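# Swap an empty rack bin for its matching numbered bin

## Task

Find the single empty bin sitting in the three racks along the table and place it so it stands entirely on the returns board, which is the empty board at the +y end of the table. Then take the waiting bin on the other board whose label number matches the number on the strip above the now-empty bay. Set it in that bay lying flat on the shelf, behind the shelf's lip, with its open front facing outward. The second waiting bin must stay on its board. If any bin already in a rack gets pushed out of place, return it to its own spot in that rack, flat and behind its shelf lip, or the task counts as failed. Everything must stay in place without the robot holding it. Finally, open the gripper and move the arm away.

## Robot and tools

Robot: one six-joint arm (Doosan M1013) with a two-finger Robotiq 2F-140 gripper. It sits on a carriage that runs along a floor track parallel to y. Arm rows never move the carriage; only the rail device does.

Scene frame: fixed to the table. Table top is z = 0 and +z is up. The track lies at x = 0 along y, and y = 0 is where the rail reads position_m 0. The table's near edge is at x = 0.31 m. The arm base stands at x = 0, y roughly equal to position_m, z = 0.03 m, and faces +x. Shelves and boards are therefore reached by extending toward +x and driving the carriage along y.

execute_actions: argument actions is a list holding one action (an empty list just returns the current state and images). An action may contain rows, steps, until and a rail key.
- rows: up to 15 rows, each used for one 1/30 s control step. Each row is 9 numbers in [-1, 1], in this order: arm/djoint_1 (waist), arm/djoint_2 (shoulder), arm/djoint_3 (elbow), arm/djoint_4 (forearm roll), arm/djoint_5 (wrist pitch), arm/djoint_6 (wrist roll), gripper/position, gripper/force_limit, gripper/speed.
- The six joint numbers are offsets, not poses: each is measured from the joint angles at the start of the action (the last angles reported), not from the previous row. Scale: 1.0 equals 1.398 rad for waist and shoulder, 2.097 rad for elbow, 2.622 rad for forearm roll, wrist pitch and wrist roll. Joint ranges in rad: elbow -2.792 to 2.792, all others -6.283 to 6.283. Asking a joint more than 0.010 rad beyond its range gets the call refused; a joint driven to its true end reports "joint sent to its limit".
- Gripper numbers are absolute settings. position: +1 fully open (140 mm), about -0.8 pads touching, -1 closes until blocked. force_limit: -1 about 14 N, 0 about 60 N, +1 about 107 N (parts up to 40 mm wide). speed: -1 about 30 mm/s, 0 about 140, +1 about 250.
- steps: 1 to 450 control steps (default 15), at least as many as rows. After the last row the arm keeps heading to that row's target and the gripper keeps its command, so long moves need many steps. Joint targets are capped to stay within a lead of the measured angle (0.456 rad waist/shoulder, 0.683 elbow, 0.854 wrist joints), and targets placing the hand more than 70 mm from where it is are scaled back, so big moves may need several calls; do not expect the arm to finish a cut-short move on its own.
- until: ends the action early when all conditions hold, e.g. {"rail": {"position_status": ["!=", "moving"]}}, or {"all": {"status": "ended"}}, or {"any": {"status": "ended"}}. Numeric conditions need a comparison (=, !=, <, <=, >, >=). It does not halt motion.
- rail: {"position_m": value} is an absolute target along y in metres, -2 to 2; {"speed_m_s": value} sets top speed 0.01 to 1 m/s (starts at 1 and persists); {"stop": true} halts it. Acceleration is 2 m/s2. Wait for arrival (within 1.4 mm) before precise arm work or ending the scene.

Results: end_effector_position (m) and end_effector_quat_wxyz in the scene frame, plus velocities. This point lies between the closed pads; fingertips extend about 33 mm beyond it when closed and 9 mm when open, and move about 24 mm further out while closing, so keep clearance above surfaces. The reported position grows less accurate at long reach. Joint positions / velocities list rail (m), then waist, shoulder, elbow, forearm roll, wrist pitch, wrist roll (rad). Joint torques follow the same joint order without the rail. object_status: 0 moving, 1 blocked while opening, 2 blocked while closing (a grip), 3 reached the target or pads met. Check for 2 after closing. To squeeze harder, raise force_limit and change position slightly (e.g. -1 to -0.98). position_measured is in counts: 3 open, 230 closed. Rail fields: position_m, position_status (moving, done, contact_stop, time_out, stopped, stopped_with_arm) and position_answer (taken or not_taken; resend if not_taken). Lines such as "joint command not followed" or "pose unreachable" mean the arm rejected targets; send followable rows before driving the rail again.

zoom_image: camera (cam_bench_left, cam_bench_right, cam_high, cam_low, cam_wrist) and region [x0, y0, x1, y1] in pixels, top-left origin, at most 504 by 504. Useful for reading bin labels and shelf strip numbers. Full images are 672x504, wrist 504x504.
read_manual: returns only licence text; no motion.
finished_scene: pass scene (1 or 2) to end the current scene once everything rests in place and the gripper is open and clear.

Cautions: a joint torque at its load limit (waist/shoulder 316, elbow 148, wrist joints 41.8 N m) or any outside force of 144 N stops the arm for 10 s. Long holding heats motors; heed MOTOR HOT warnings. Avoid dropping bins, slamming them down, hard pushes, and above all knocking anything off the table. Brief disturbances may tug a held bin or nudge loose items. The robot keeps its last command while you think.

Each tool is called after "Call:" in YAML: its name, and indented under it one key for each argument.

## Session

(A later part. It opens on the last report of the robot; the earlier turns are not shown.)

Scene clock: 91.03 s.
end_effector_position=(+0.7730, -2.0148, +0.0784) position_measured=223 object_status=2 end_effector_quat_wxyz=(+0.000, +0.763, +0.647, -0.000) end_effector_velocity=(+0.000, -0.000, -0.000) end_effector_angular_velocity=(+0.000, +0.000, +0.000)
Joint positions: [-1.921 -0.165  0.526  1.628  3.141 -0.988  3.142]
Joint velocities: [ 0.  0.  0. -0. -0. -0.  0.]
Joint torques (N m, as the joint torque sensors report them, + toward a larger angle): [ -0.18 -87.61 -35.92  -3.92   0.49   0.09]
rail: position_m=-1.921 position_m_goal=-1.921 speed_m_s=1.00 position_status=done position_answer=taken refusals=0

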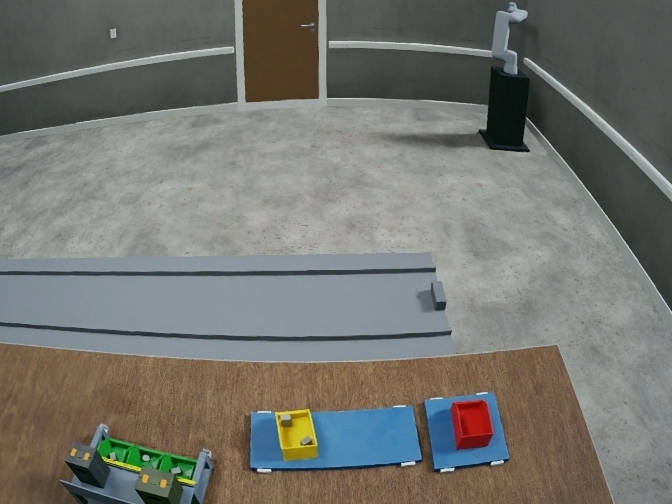

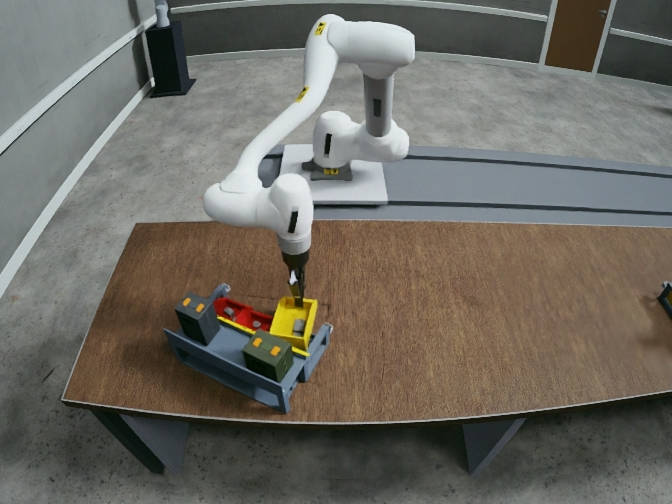

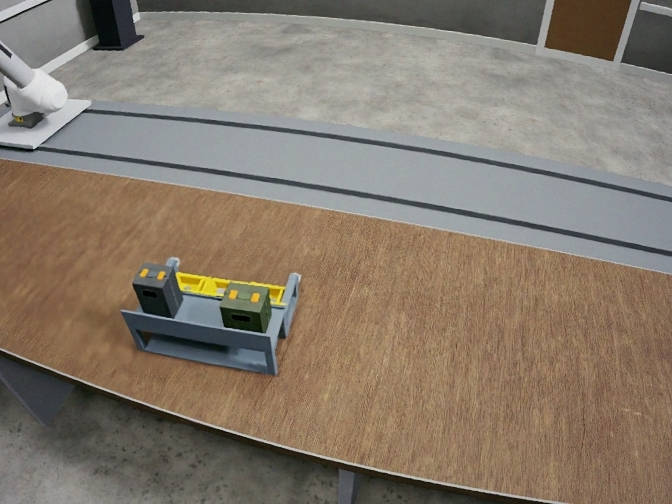

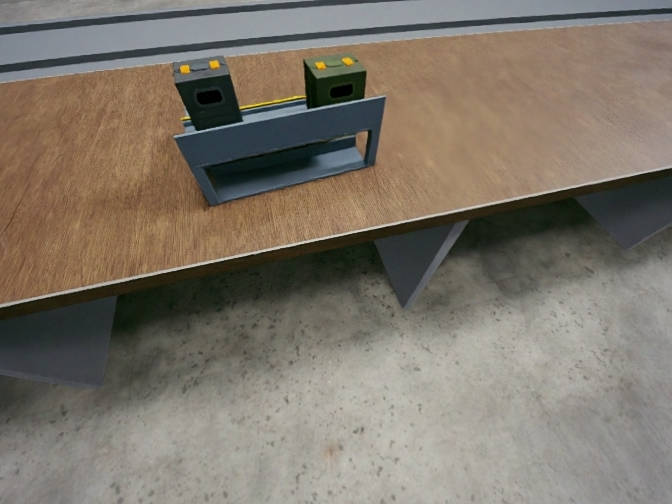

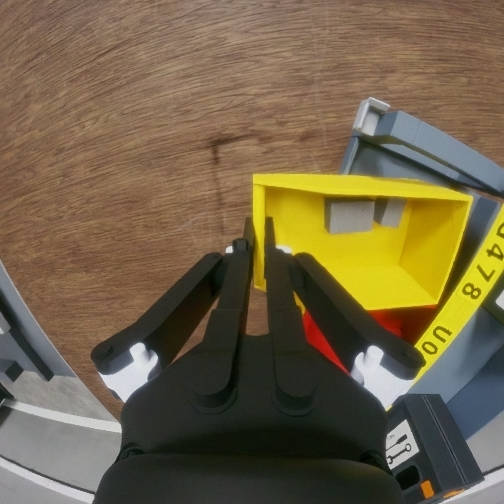

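Call:
execute_actions:
  actions:
    - {"rows":[[0,-0.18,0.11,0,-0.008,0,-1,0.8,0]],"steps":28}

Call:
execute_actions:
  actions:
    - {"rail":{"position_m":-1.542},"rows":[[-0.05,0,0,0,0,0,-1,0.8,0],[-0.05,0,0,0,0,0,-1,0.8,0],[-0.05,0,0,0,0,0,-1,0.8,0],[-0.05,0,0,0,0,0,-1,0.8,0],[-0.05,0,0,0,0,0,-1,0.8,0],[-0.1,0,0,0,0,0,-1,0.8,0],[-0.1,0,0,0,0,0,-1,0.8,0],[-0.1,0,0,0,0,0,-1,0.8,0],[-0.15,0,0,0,0,0,-1,0.8,0],[-0.25,0,0,0,0,0,-1,0.8,0]],"steps":35}

Call:
execute_actions:
  actions:
    - {"rows":[[0,0.18,-0.11,0,0.008,0,-1,0.8,0]],"steps":28}

Call:
zoom_image:
  camera: "cam_bench_right"
  region: [150,240,390,430]

Scene clock: 98.07 s.
end_effector_position=(+0.6379, -1.9923, +0.1489) position_measured=223 object_status=2 end_effector_quat_wxyz=(+0.000, +0.763, +0.647, -0.000) end_effector_velocity=(-0.000, +0.000, +0.000) end_effector_angular_velocity=(-0.000, -0.000, +0.000)
Joint positions: [-1.921 -0.165  0.274  1.858  3.141 -1.009  3.142]
Joint velocities: [ 0.  0. -0.  0. -0. -0. -0.]
Joint torques (N m, as the joint torque sensors report them, + toward a larger angle): [ -0.38 -64.84 -36.36  -3.54   0.42   0.09]
rail: position_m=-1.921 position_m_goal=-1.921 speed_m_s=1.00 position_status=done position_answer=taken refusals=0

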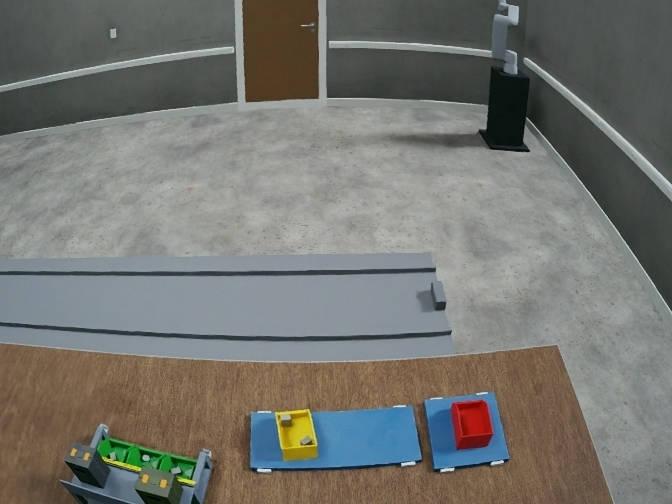

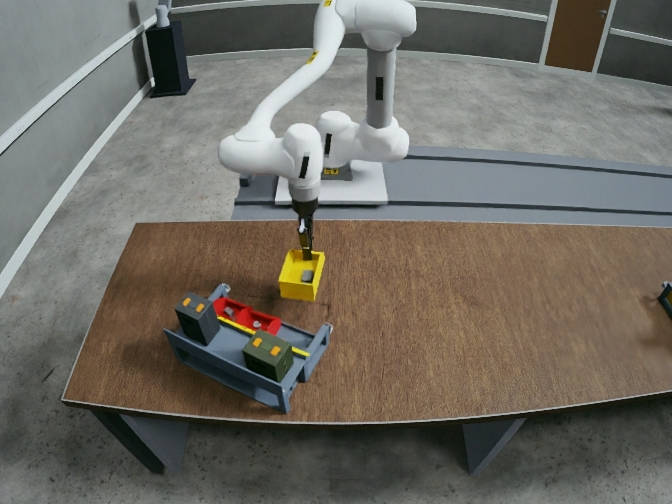

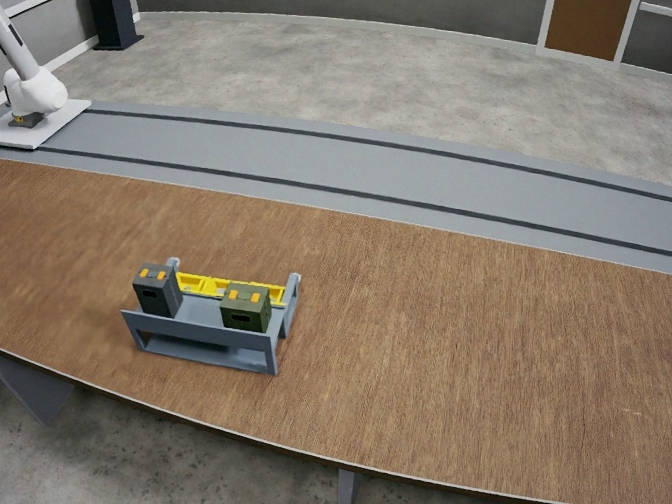

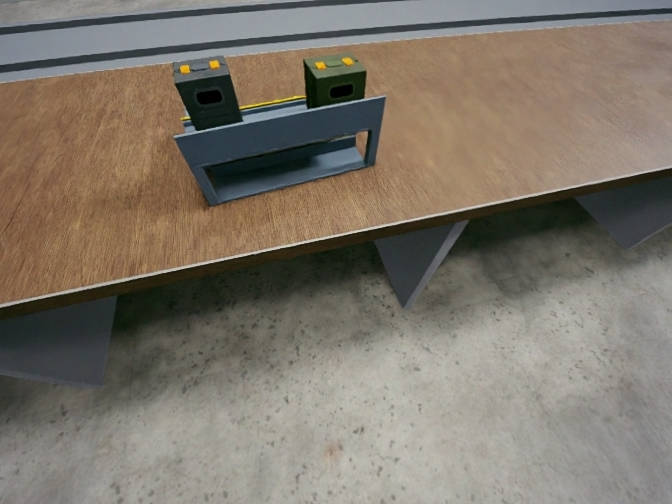

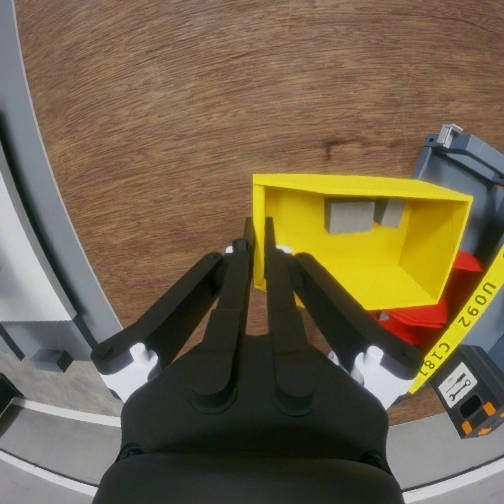

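Scene clock: 99.23 s.
end_effector_position=(+0.5749, -1.8274, +0.1489) position_measured=223 object_status=2 end_effector_quat_wxyz=(+0.000, +0.864, +0.504, -0.000) end_effector_velocity=(+0.000, -0.000, +0.000) end_effector_angular_velocity=(-0.000, -0.000, -0.000)
Joint positions: [-1.542 -0.514  0.274  1.858  3.141 -1.009  3.142]
Joint velocities: [ 0.  0.  0. -0.  0. -0. -0.]
Joint torques (N m, as the joint torque sensors report them, + toward a larger angle): [  0.8  -64.74 -36.19  -3.61   0.39   0.16]
rail: position_m=-1.542 position_m_goal=-1.542 speed_m_s=1.00 position_status=done position_answer=taken refusals=0

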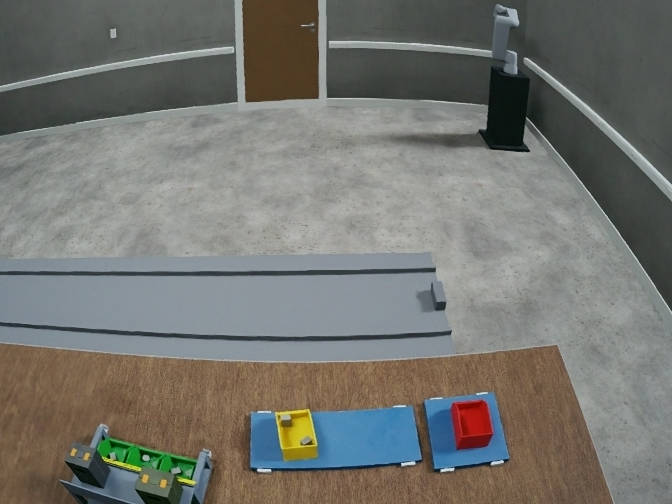

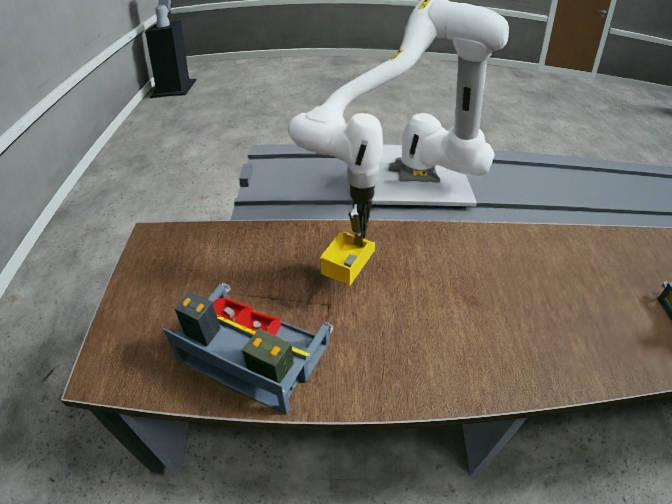

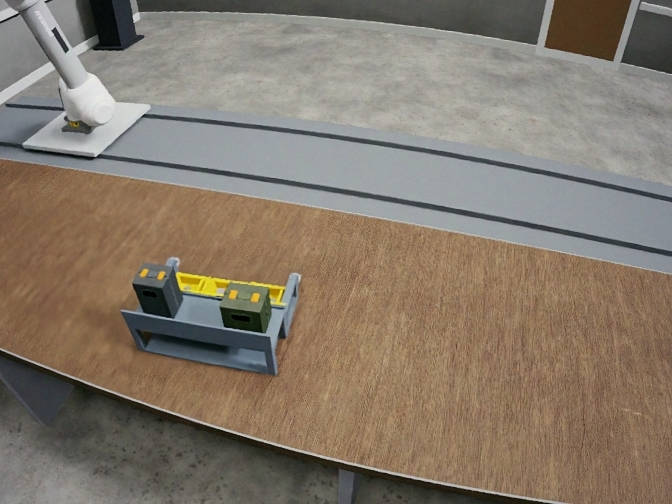

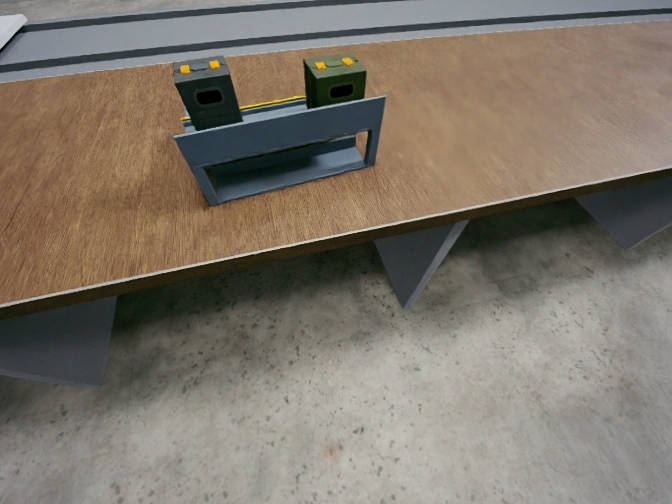

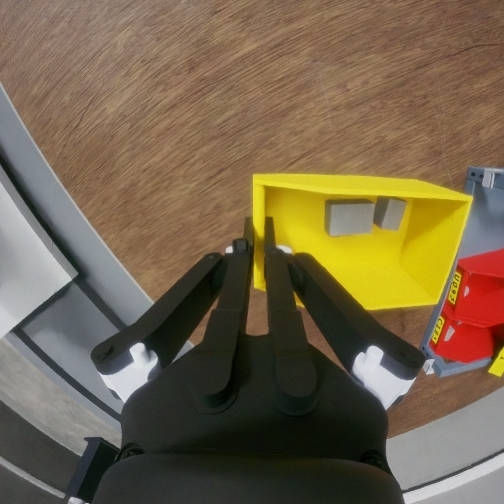

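Scene clock: 100.17 s.
end_effector_position=(+0.6941, -1.8950, +0.0785) position_measured=223 object_status=2 end_effector_quat_wxyz=(+0.000, +0.864, +0.504, -0.000) end_effector_velocity=(+0.000, -0.000, -0.000) end_effector_angular_velocity=(+0.000, +0.000, -0.000)
Joint positions: [-1.542 -0.514  0.526  1.628  3.141 -0.988  3.142]
Joint velocities: [ 0.  0.  0. -0.  0.  0.  0.]
Joint torques (N m, as the joint torque sensors report them, + toward a larger angle): [  0.51 -88.14 -35.98  -3.59   0.46   0.27]
rail: position_m=-1.542 position_m_goal=-1.542 speed_m_s=1.00 position_status=done position_answer=taken refusals=0

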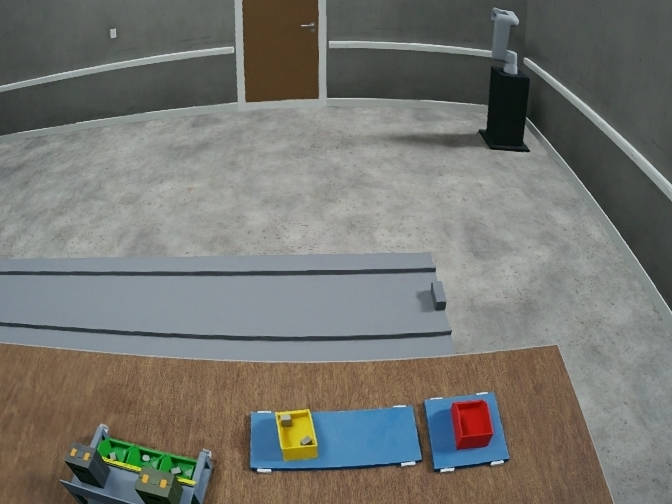

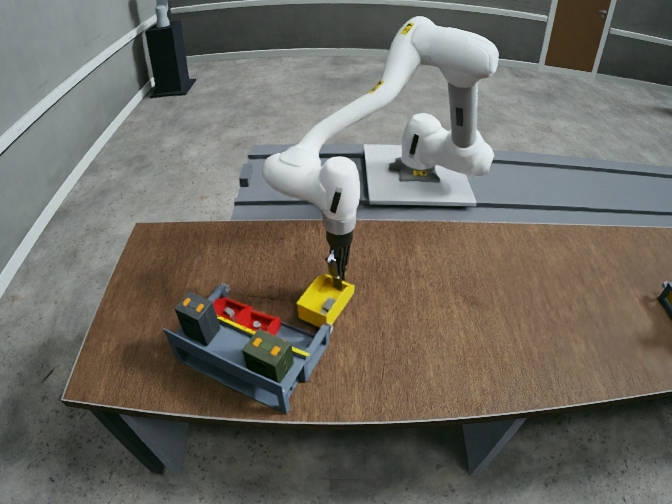

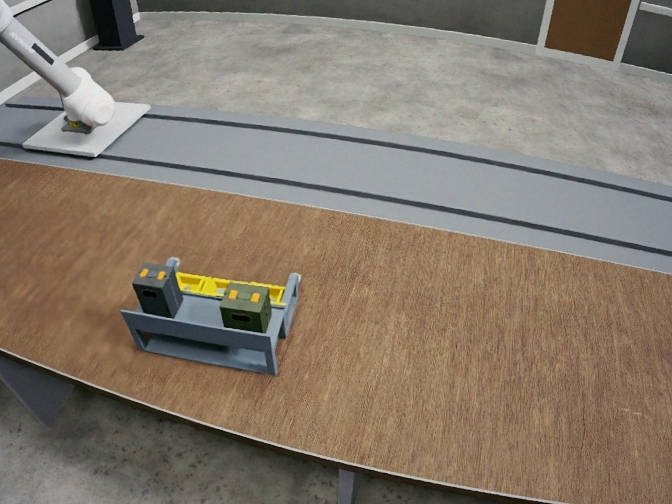

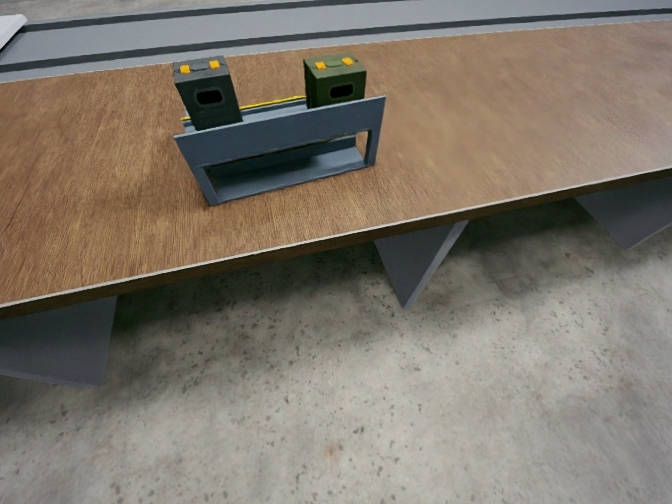

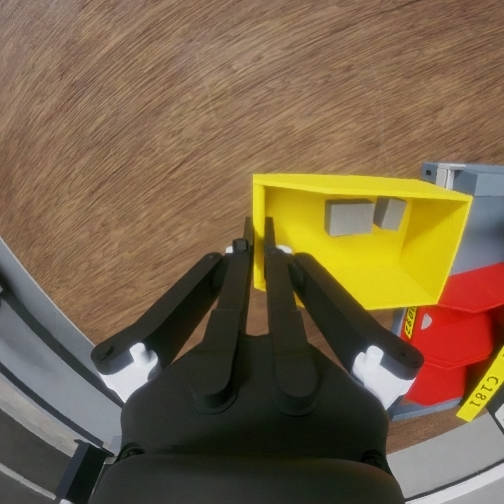

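Region (150, 240, 390, 430) of cam_bench_right's 672x504 image, scaled by 2.100, with more detail than that image has; it fills the top 399 rows of this view, and the rest is white.

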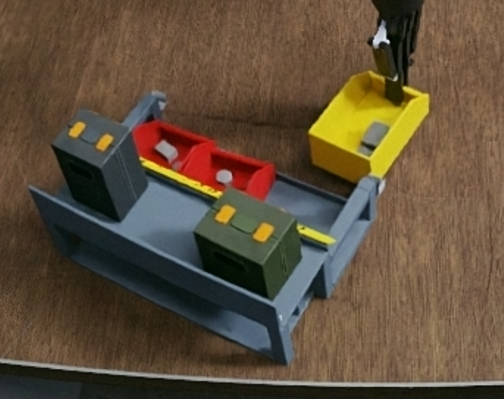

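Call:
execute_actions:
  actions:
    - {"rail":{"position_m":-1.63},"rows":[[0,-0.028,0.03,0,0.009,0,-1,0.8,0],[0,-0.028,0.03,0,0.009,0,-1,0.8,0],[0,-0.028,0.03,0,0.009,0,-1,0.8,0],[0,-0.028,0.03,0,0.009,0,-1,0.8,0],[0,-0.028,0.03,0,0.009,0,-1,0.8,0],[0.0494,-0.028,0.03,0,0.009,0,-1,0.8,0]],"steps":25}

Call:
zoom_image:
  camera: "cam_bench_right"
  region: [200,250,380,390]

Scene clock: 103.33 s.
end_effector_position=(+0.6909, -1.9220, +0.0793) position_measured=223 object_status=2 end_effector_quat_wxyz=(+0.000, +0.846, +0.534, -0.000) end_effector_velocity=(+0.000, +0.000, -0.000) end_effector_angular_velocity=(-0.000, -0.000, +0.000)
Joint positions: [-1.63  -0.445  0.487  1.691  3.141 -0.964  3.142]
Joint velocities: [0. 0. 0. 0. 0. 0. 0.]
Joint torques (N m, as the joint torque sensors report them, + toward a larger angle): [  0.27 -84.41 -34.82  -3.57   0.51   0.1 ]
rail: position_m=-1.630 position_m_goal=-1.630 speed_m_s=1.00 position_status=done position_answer=taken refusals=0

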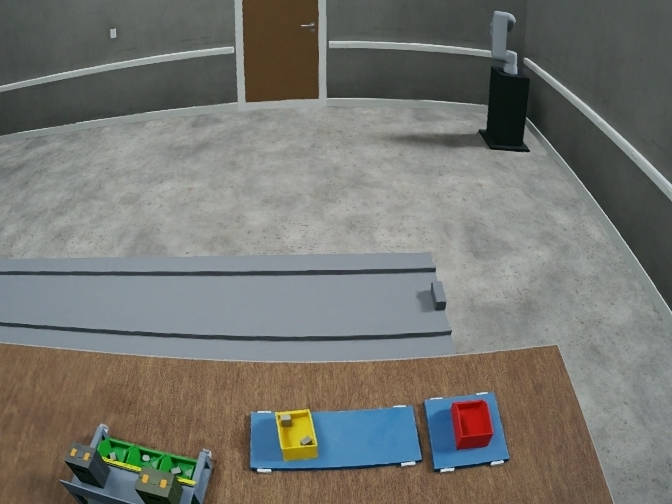

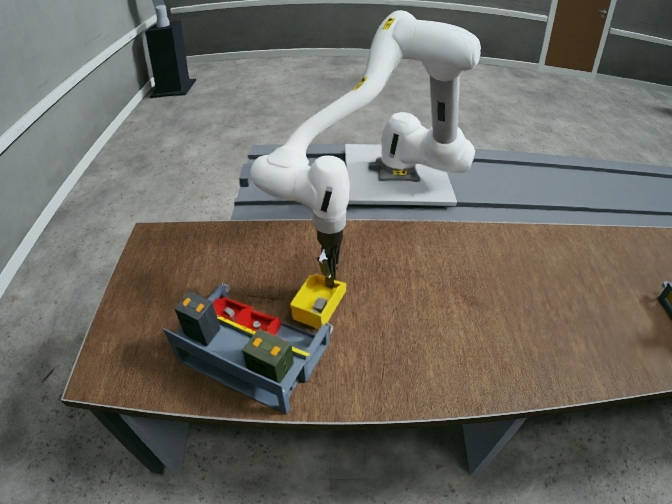

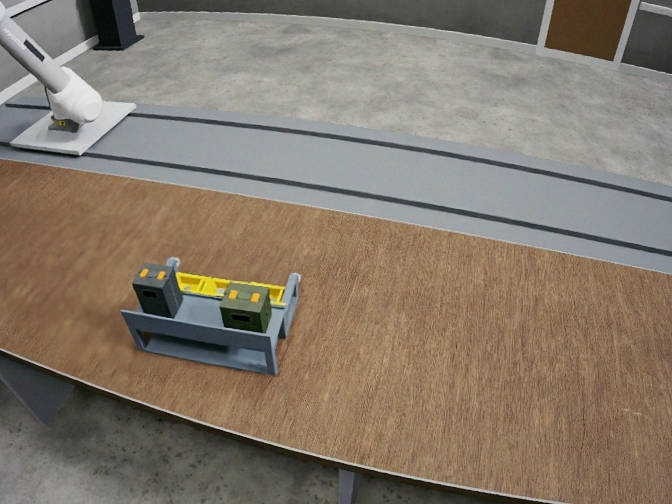

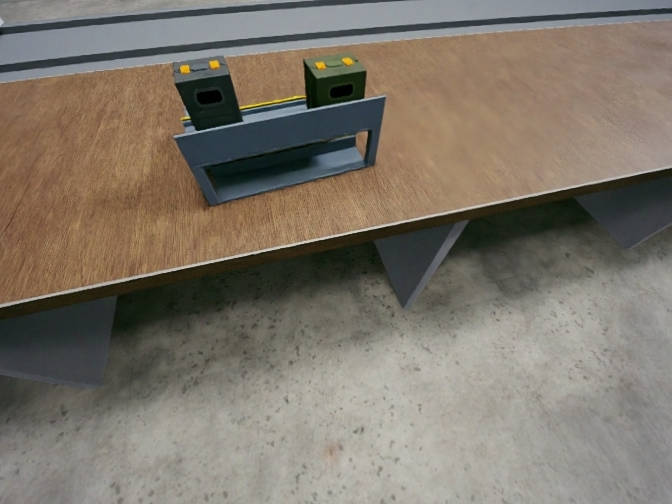

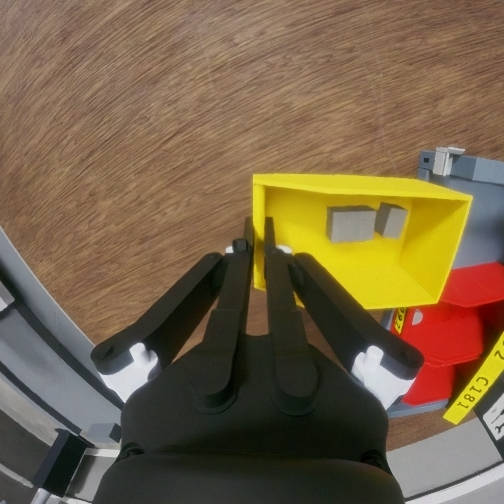

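Region (200, 250, 380, 390) of cam_bench_right's 672x504 image, scaled by 2.800, with more detail than that image has.

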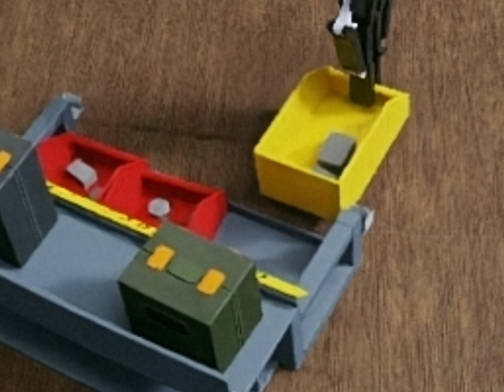

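Call:
execute_actions:
  actions:
    - {"rail":{"position_m":-1.627},"rows":[[0,0.013,-0.015,0,-0.005,0,-1,0.8,0],[0,0.026,-0.029,0,-0.009,0,-1,0.8,0],[0,0.039,-0.044,0,-0.014,0,-1,0.8,0],[0,0.052,-0.058,0,-0.019,0,-1,0.8,0],[0,0.066,-0.073,0,-0.023,0,-1,0.8,0],[0,0.0787,-0.0876,0,-0.028,0,-1,0.8,0]],"steps":22}

Call:
zoom_image:
  camera: "cam_bench_right"
  region: [200,250,380,390]

Call:
zoom_image:
  camera: "cam_wrist"
  region: [300,120,504,340]

Scene clock: 106.73 s.
end_effector_position=(+0.7637, -1.9536, +0.0788) position_measured=223 object_status=2 end_effector_quat_wxyz=(+0.000, +0.846, +0.534, -0.000) end_effector_velocity=(+0.000, -0.000, -0.000) end_effector_angular_velocity=(+0.000, +0.000, -0.000)
Joint positions: [-1.627 -0.445  0.597  1.507  3.141 -1.038  3.142]
Joint velocities: [ 0. -0.  0. -0.  0. -0. -0.]
Joint torques (N m, as the joint torque sensors report them, + toward a larger angle): [  0.13 -96.81 -37.05  -3.68   0.43   0.06]
rail: position_m=-1.627 position_m_goal=-1.627 speed_m_s=1.00 position_status=done position_answer=taken refusals=0

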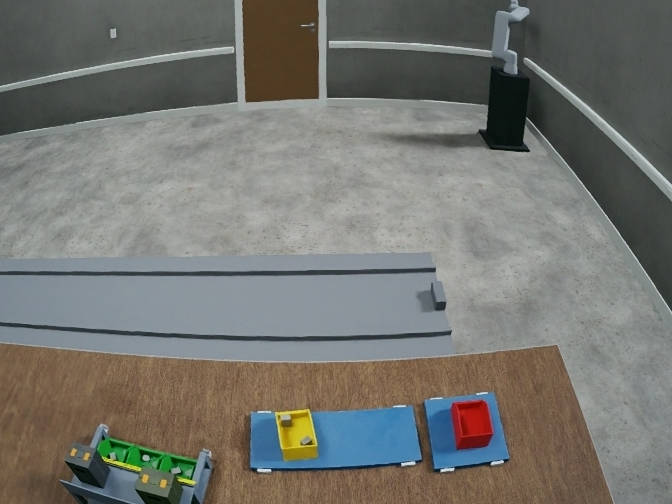

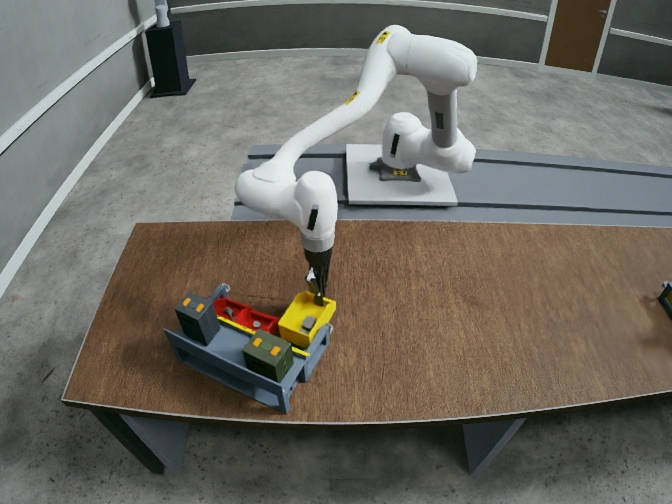

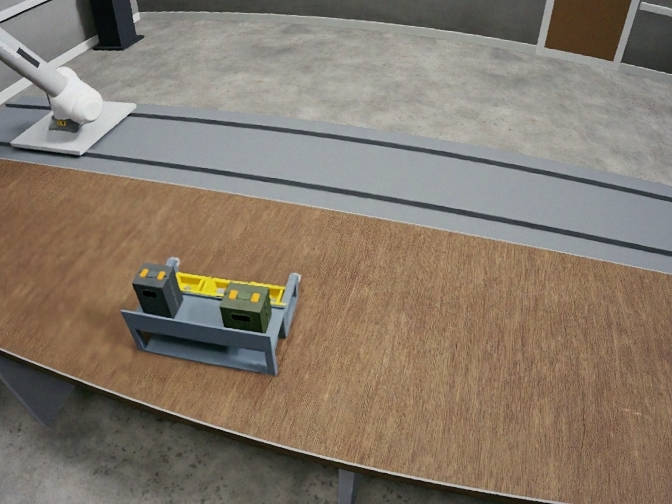

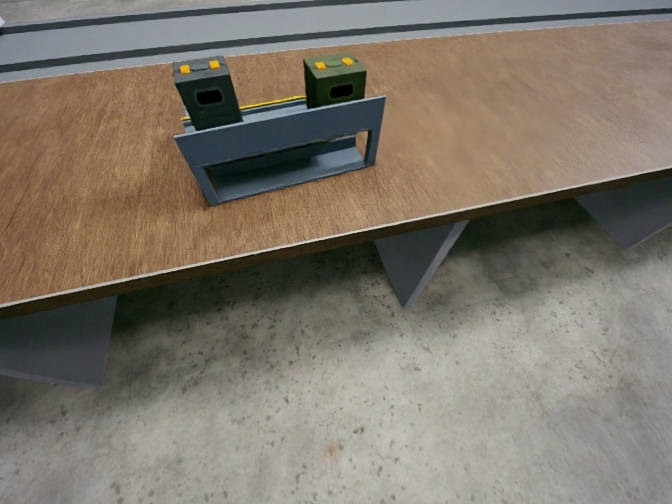

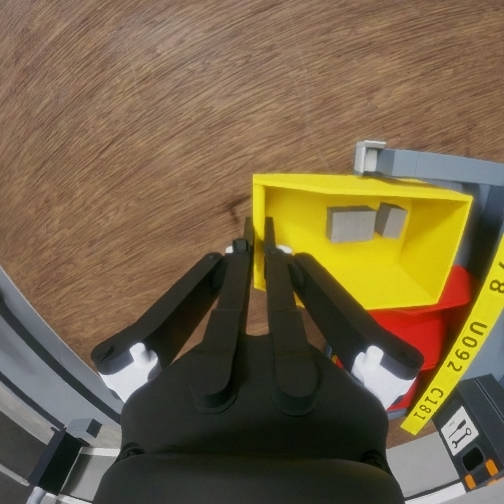

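Region (200, 250, 380, 390) of cam_bench_right's 672x504 image, scaled by 2.800, with more detail than that image has.

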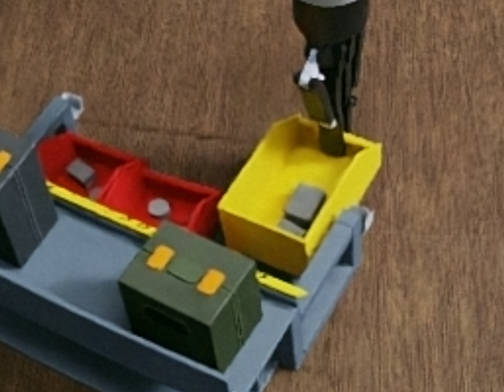

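Region (300, 120, 504, 340) of cam_wrist's 504x504 image, scaled by 2.291, with more detail than that image has; it fills the left 467 columns of this view, and the rest is white.

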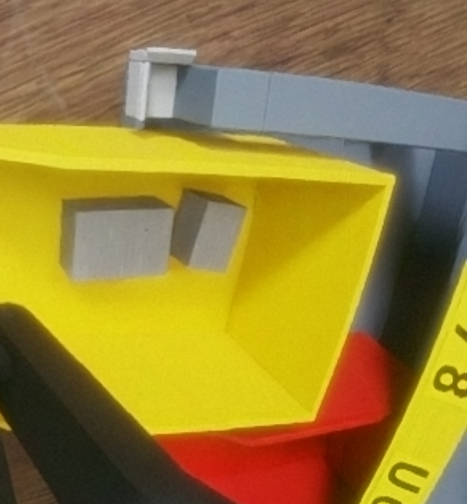

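Call:
execute_actions:
  actions:
    - {"rows":[[0,0.008,-0.0094,0,-0.01,0.005,-1,0.8,0],[0,0.016,-0.019,0,-0.02,0.005,-1,0.8,0],[0,0.024,-0.028,0,-0.03,0.005,-1,0.8,0],[0,0.032,-0.038,0,-0.039,0.005,-1,0.8,0],[0,0.04,-0.047,0,-0.043,0.005,-1,0.8,0],[0,0.049,-0.056,0,-0.046,0.005,-1,0.8,0],[0,0.057,-0.066,0,-0.049,0.005,-1,0.8,0],[0,0.0649,-0.0753,0,-0.0523,0.005,-1,0.8,0]],"steps":22}

Call:
zoom_image:
  camera: "cam_bench_right"
  region: [200,250,380,390]

Scene clock: 110.17 s.
end_effector_position=(+0.7996, -1.9707, +0.0789) position_measured=223 object_status=2 end_effector_quat_wxyz=(-0.029, +0.849, +0.528, -0.019) end_effector_velocity=(+0.000, -0.000, -0.000) end_effector_angular_velocity=(+0.000, +0.000, -0.000)
Joint positions: [-1.627 -0.445  0.687  1.349  3.141 -1.175  3.155]
Joint velocities: [ 0.     0.     0.    -0.001 -0.    -0.     0.   ]
Joint torques (N m, as the joint torque sensors report them, + toward a larger angle): [   0.33 -104.96  -38.22   -3.77    0.23    0.12]
rail: position_m=-1.627 position_m_goal=-1.627 speed_m_s=1.00 position_status=done position_answer=taken refusals=0

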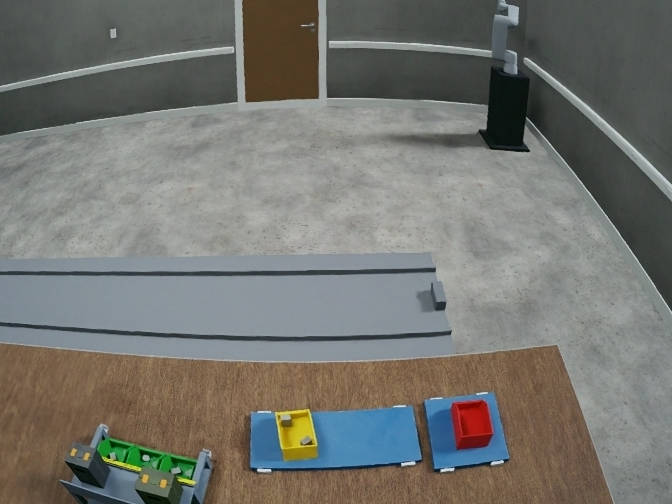

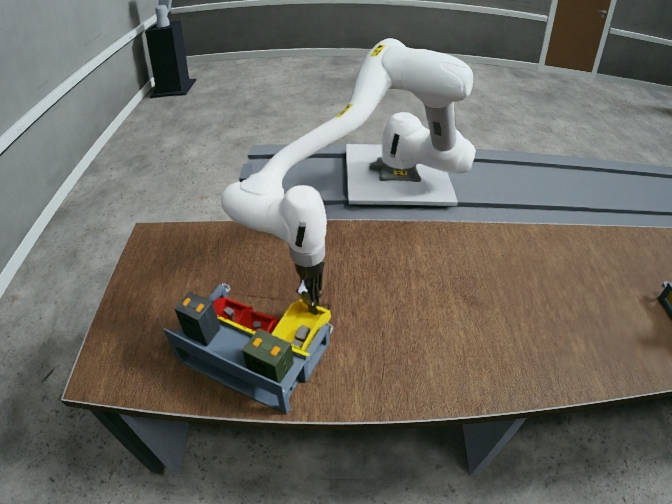

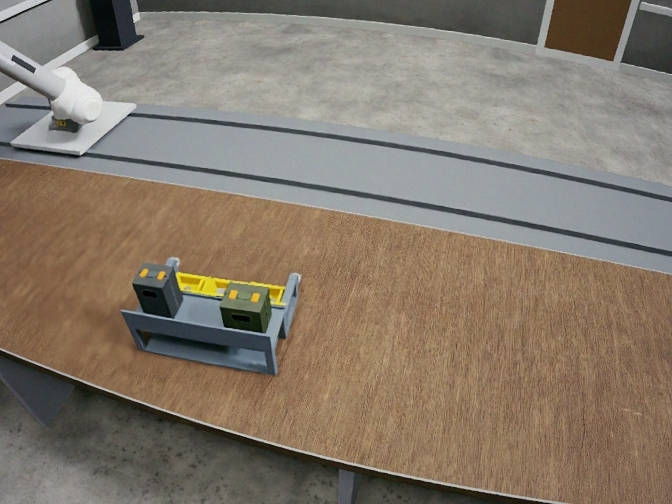

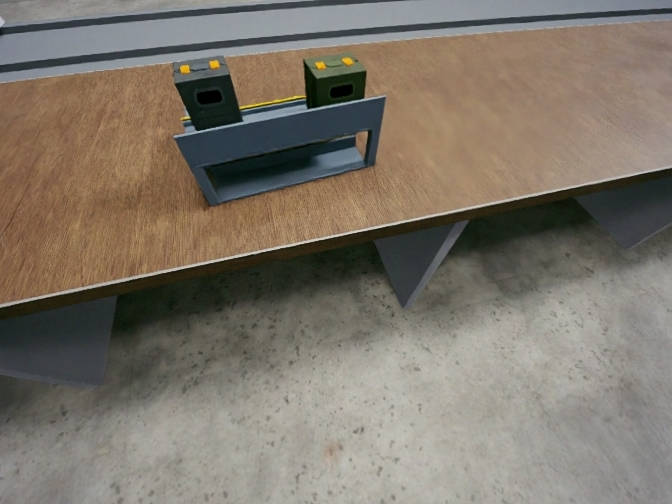

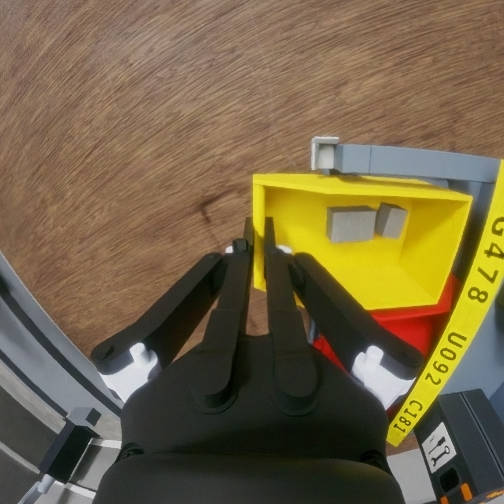

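Region (200, 250, 380, 390) of cam_bench_right's 672x504 image, scaled by 2.800, with more detail than that image has.

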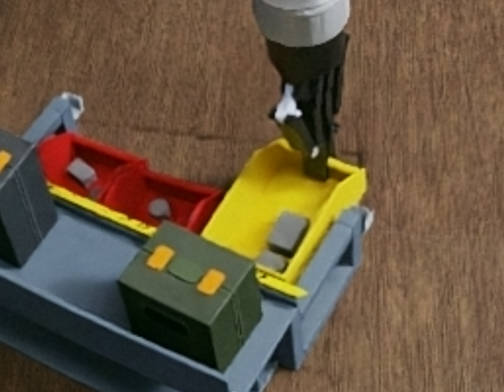

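Call:
execute_actions:
  actions:
    - {"rows":[[0,0.0067,-0.0076,0,-0.0026,0,-1,0.8,0],[0,0.0133,-0.0153,0,-0.005,0,-1,0.8,0],[0,0.02,-0.023,0,-0.0077,0,-1,0.8,0],[0,0.0267,-0.0305,0,-0.01,0,-1,0.8,0],[0,0.0333,-0.0382,0,-0.0128,0,-1,0.8,0]],"steps":18}

Scene clock: 112.47 s.
end_effector_position=(+0.8267, -1.9836, +0.0770) position_measured=223 object_status=2 end_effector_quat_wxyz=(-0.029, +0.849, +0.528, -0.019) end_effector_velocity=(+0.000, -0.000, -0.000) end_effector_angular_velocity=(+0.000, +0.000, -0.000)
Joint positions: [-1.627 -0.445  0.734  1.269  3.141 -1.208  3.155]
Joint velocities: [ 0.    -0.     0.    -0.001 -0.    -0.     0.   ]
Joint torques (N m, as the joint torque sensors report them, + toward a larger angle): [   0.98 -108.75  -37.88   -3.82    0.18   -0.06]
rail: position_m=-1.627 position_m_goal=-1.627 speed_m_s=1.00 position_status=done position_answer=taken refusals=0

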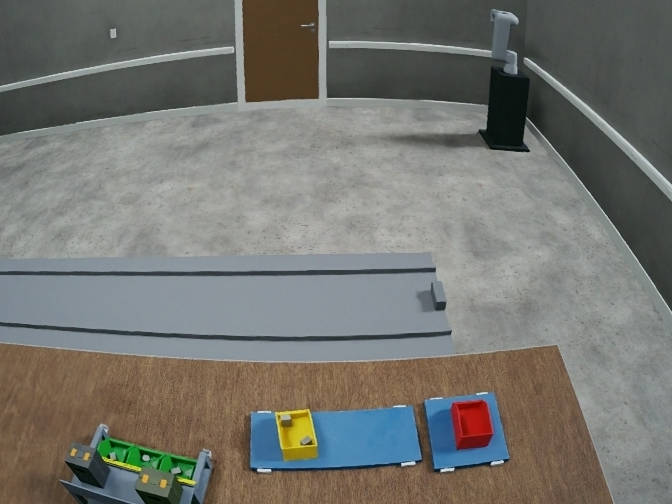

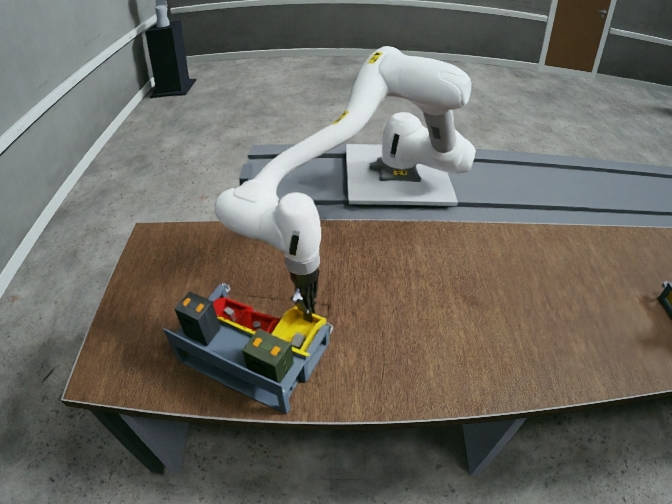

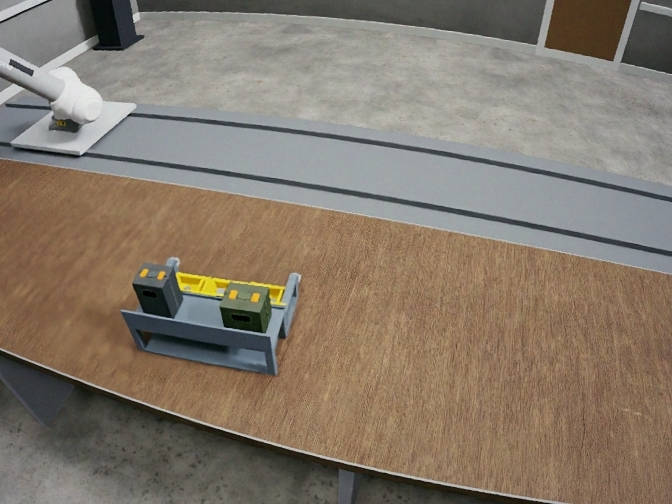

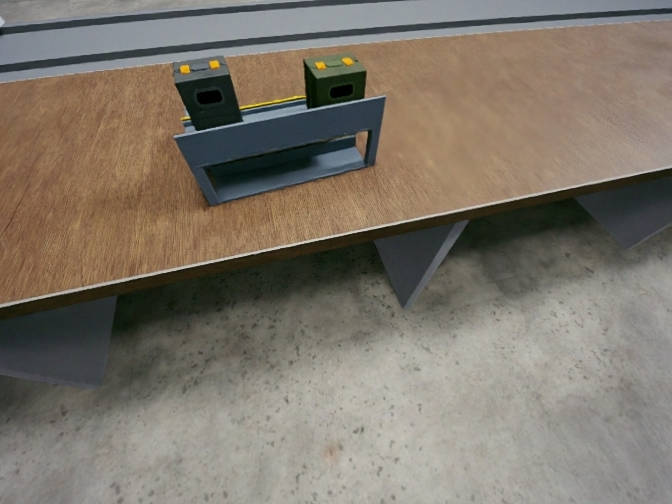

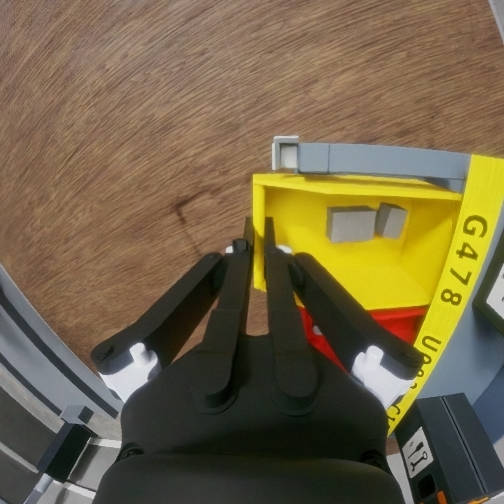

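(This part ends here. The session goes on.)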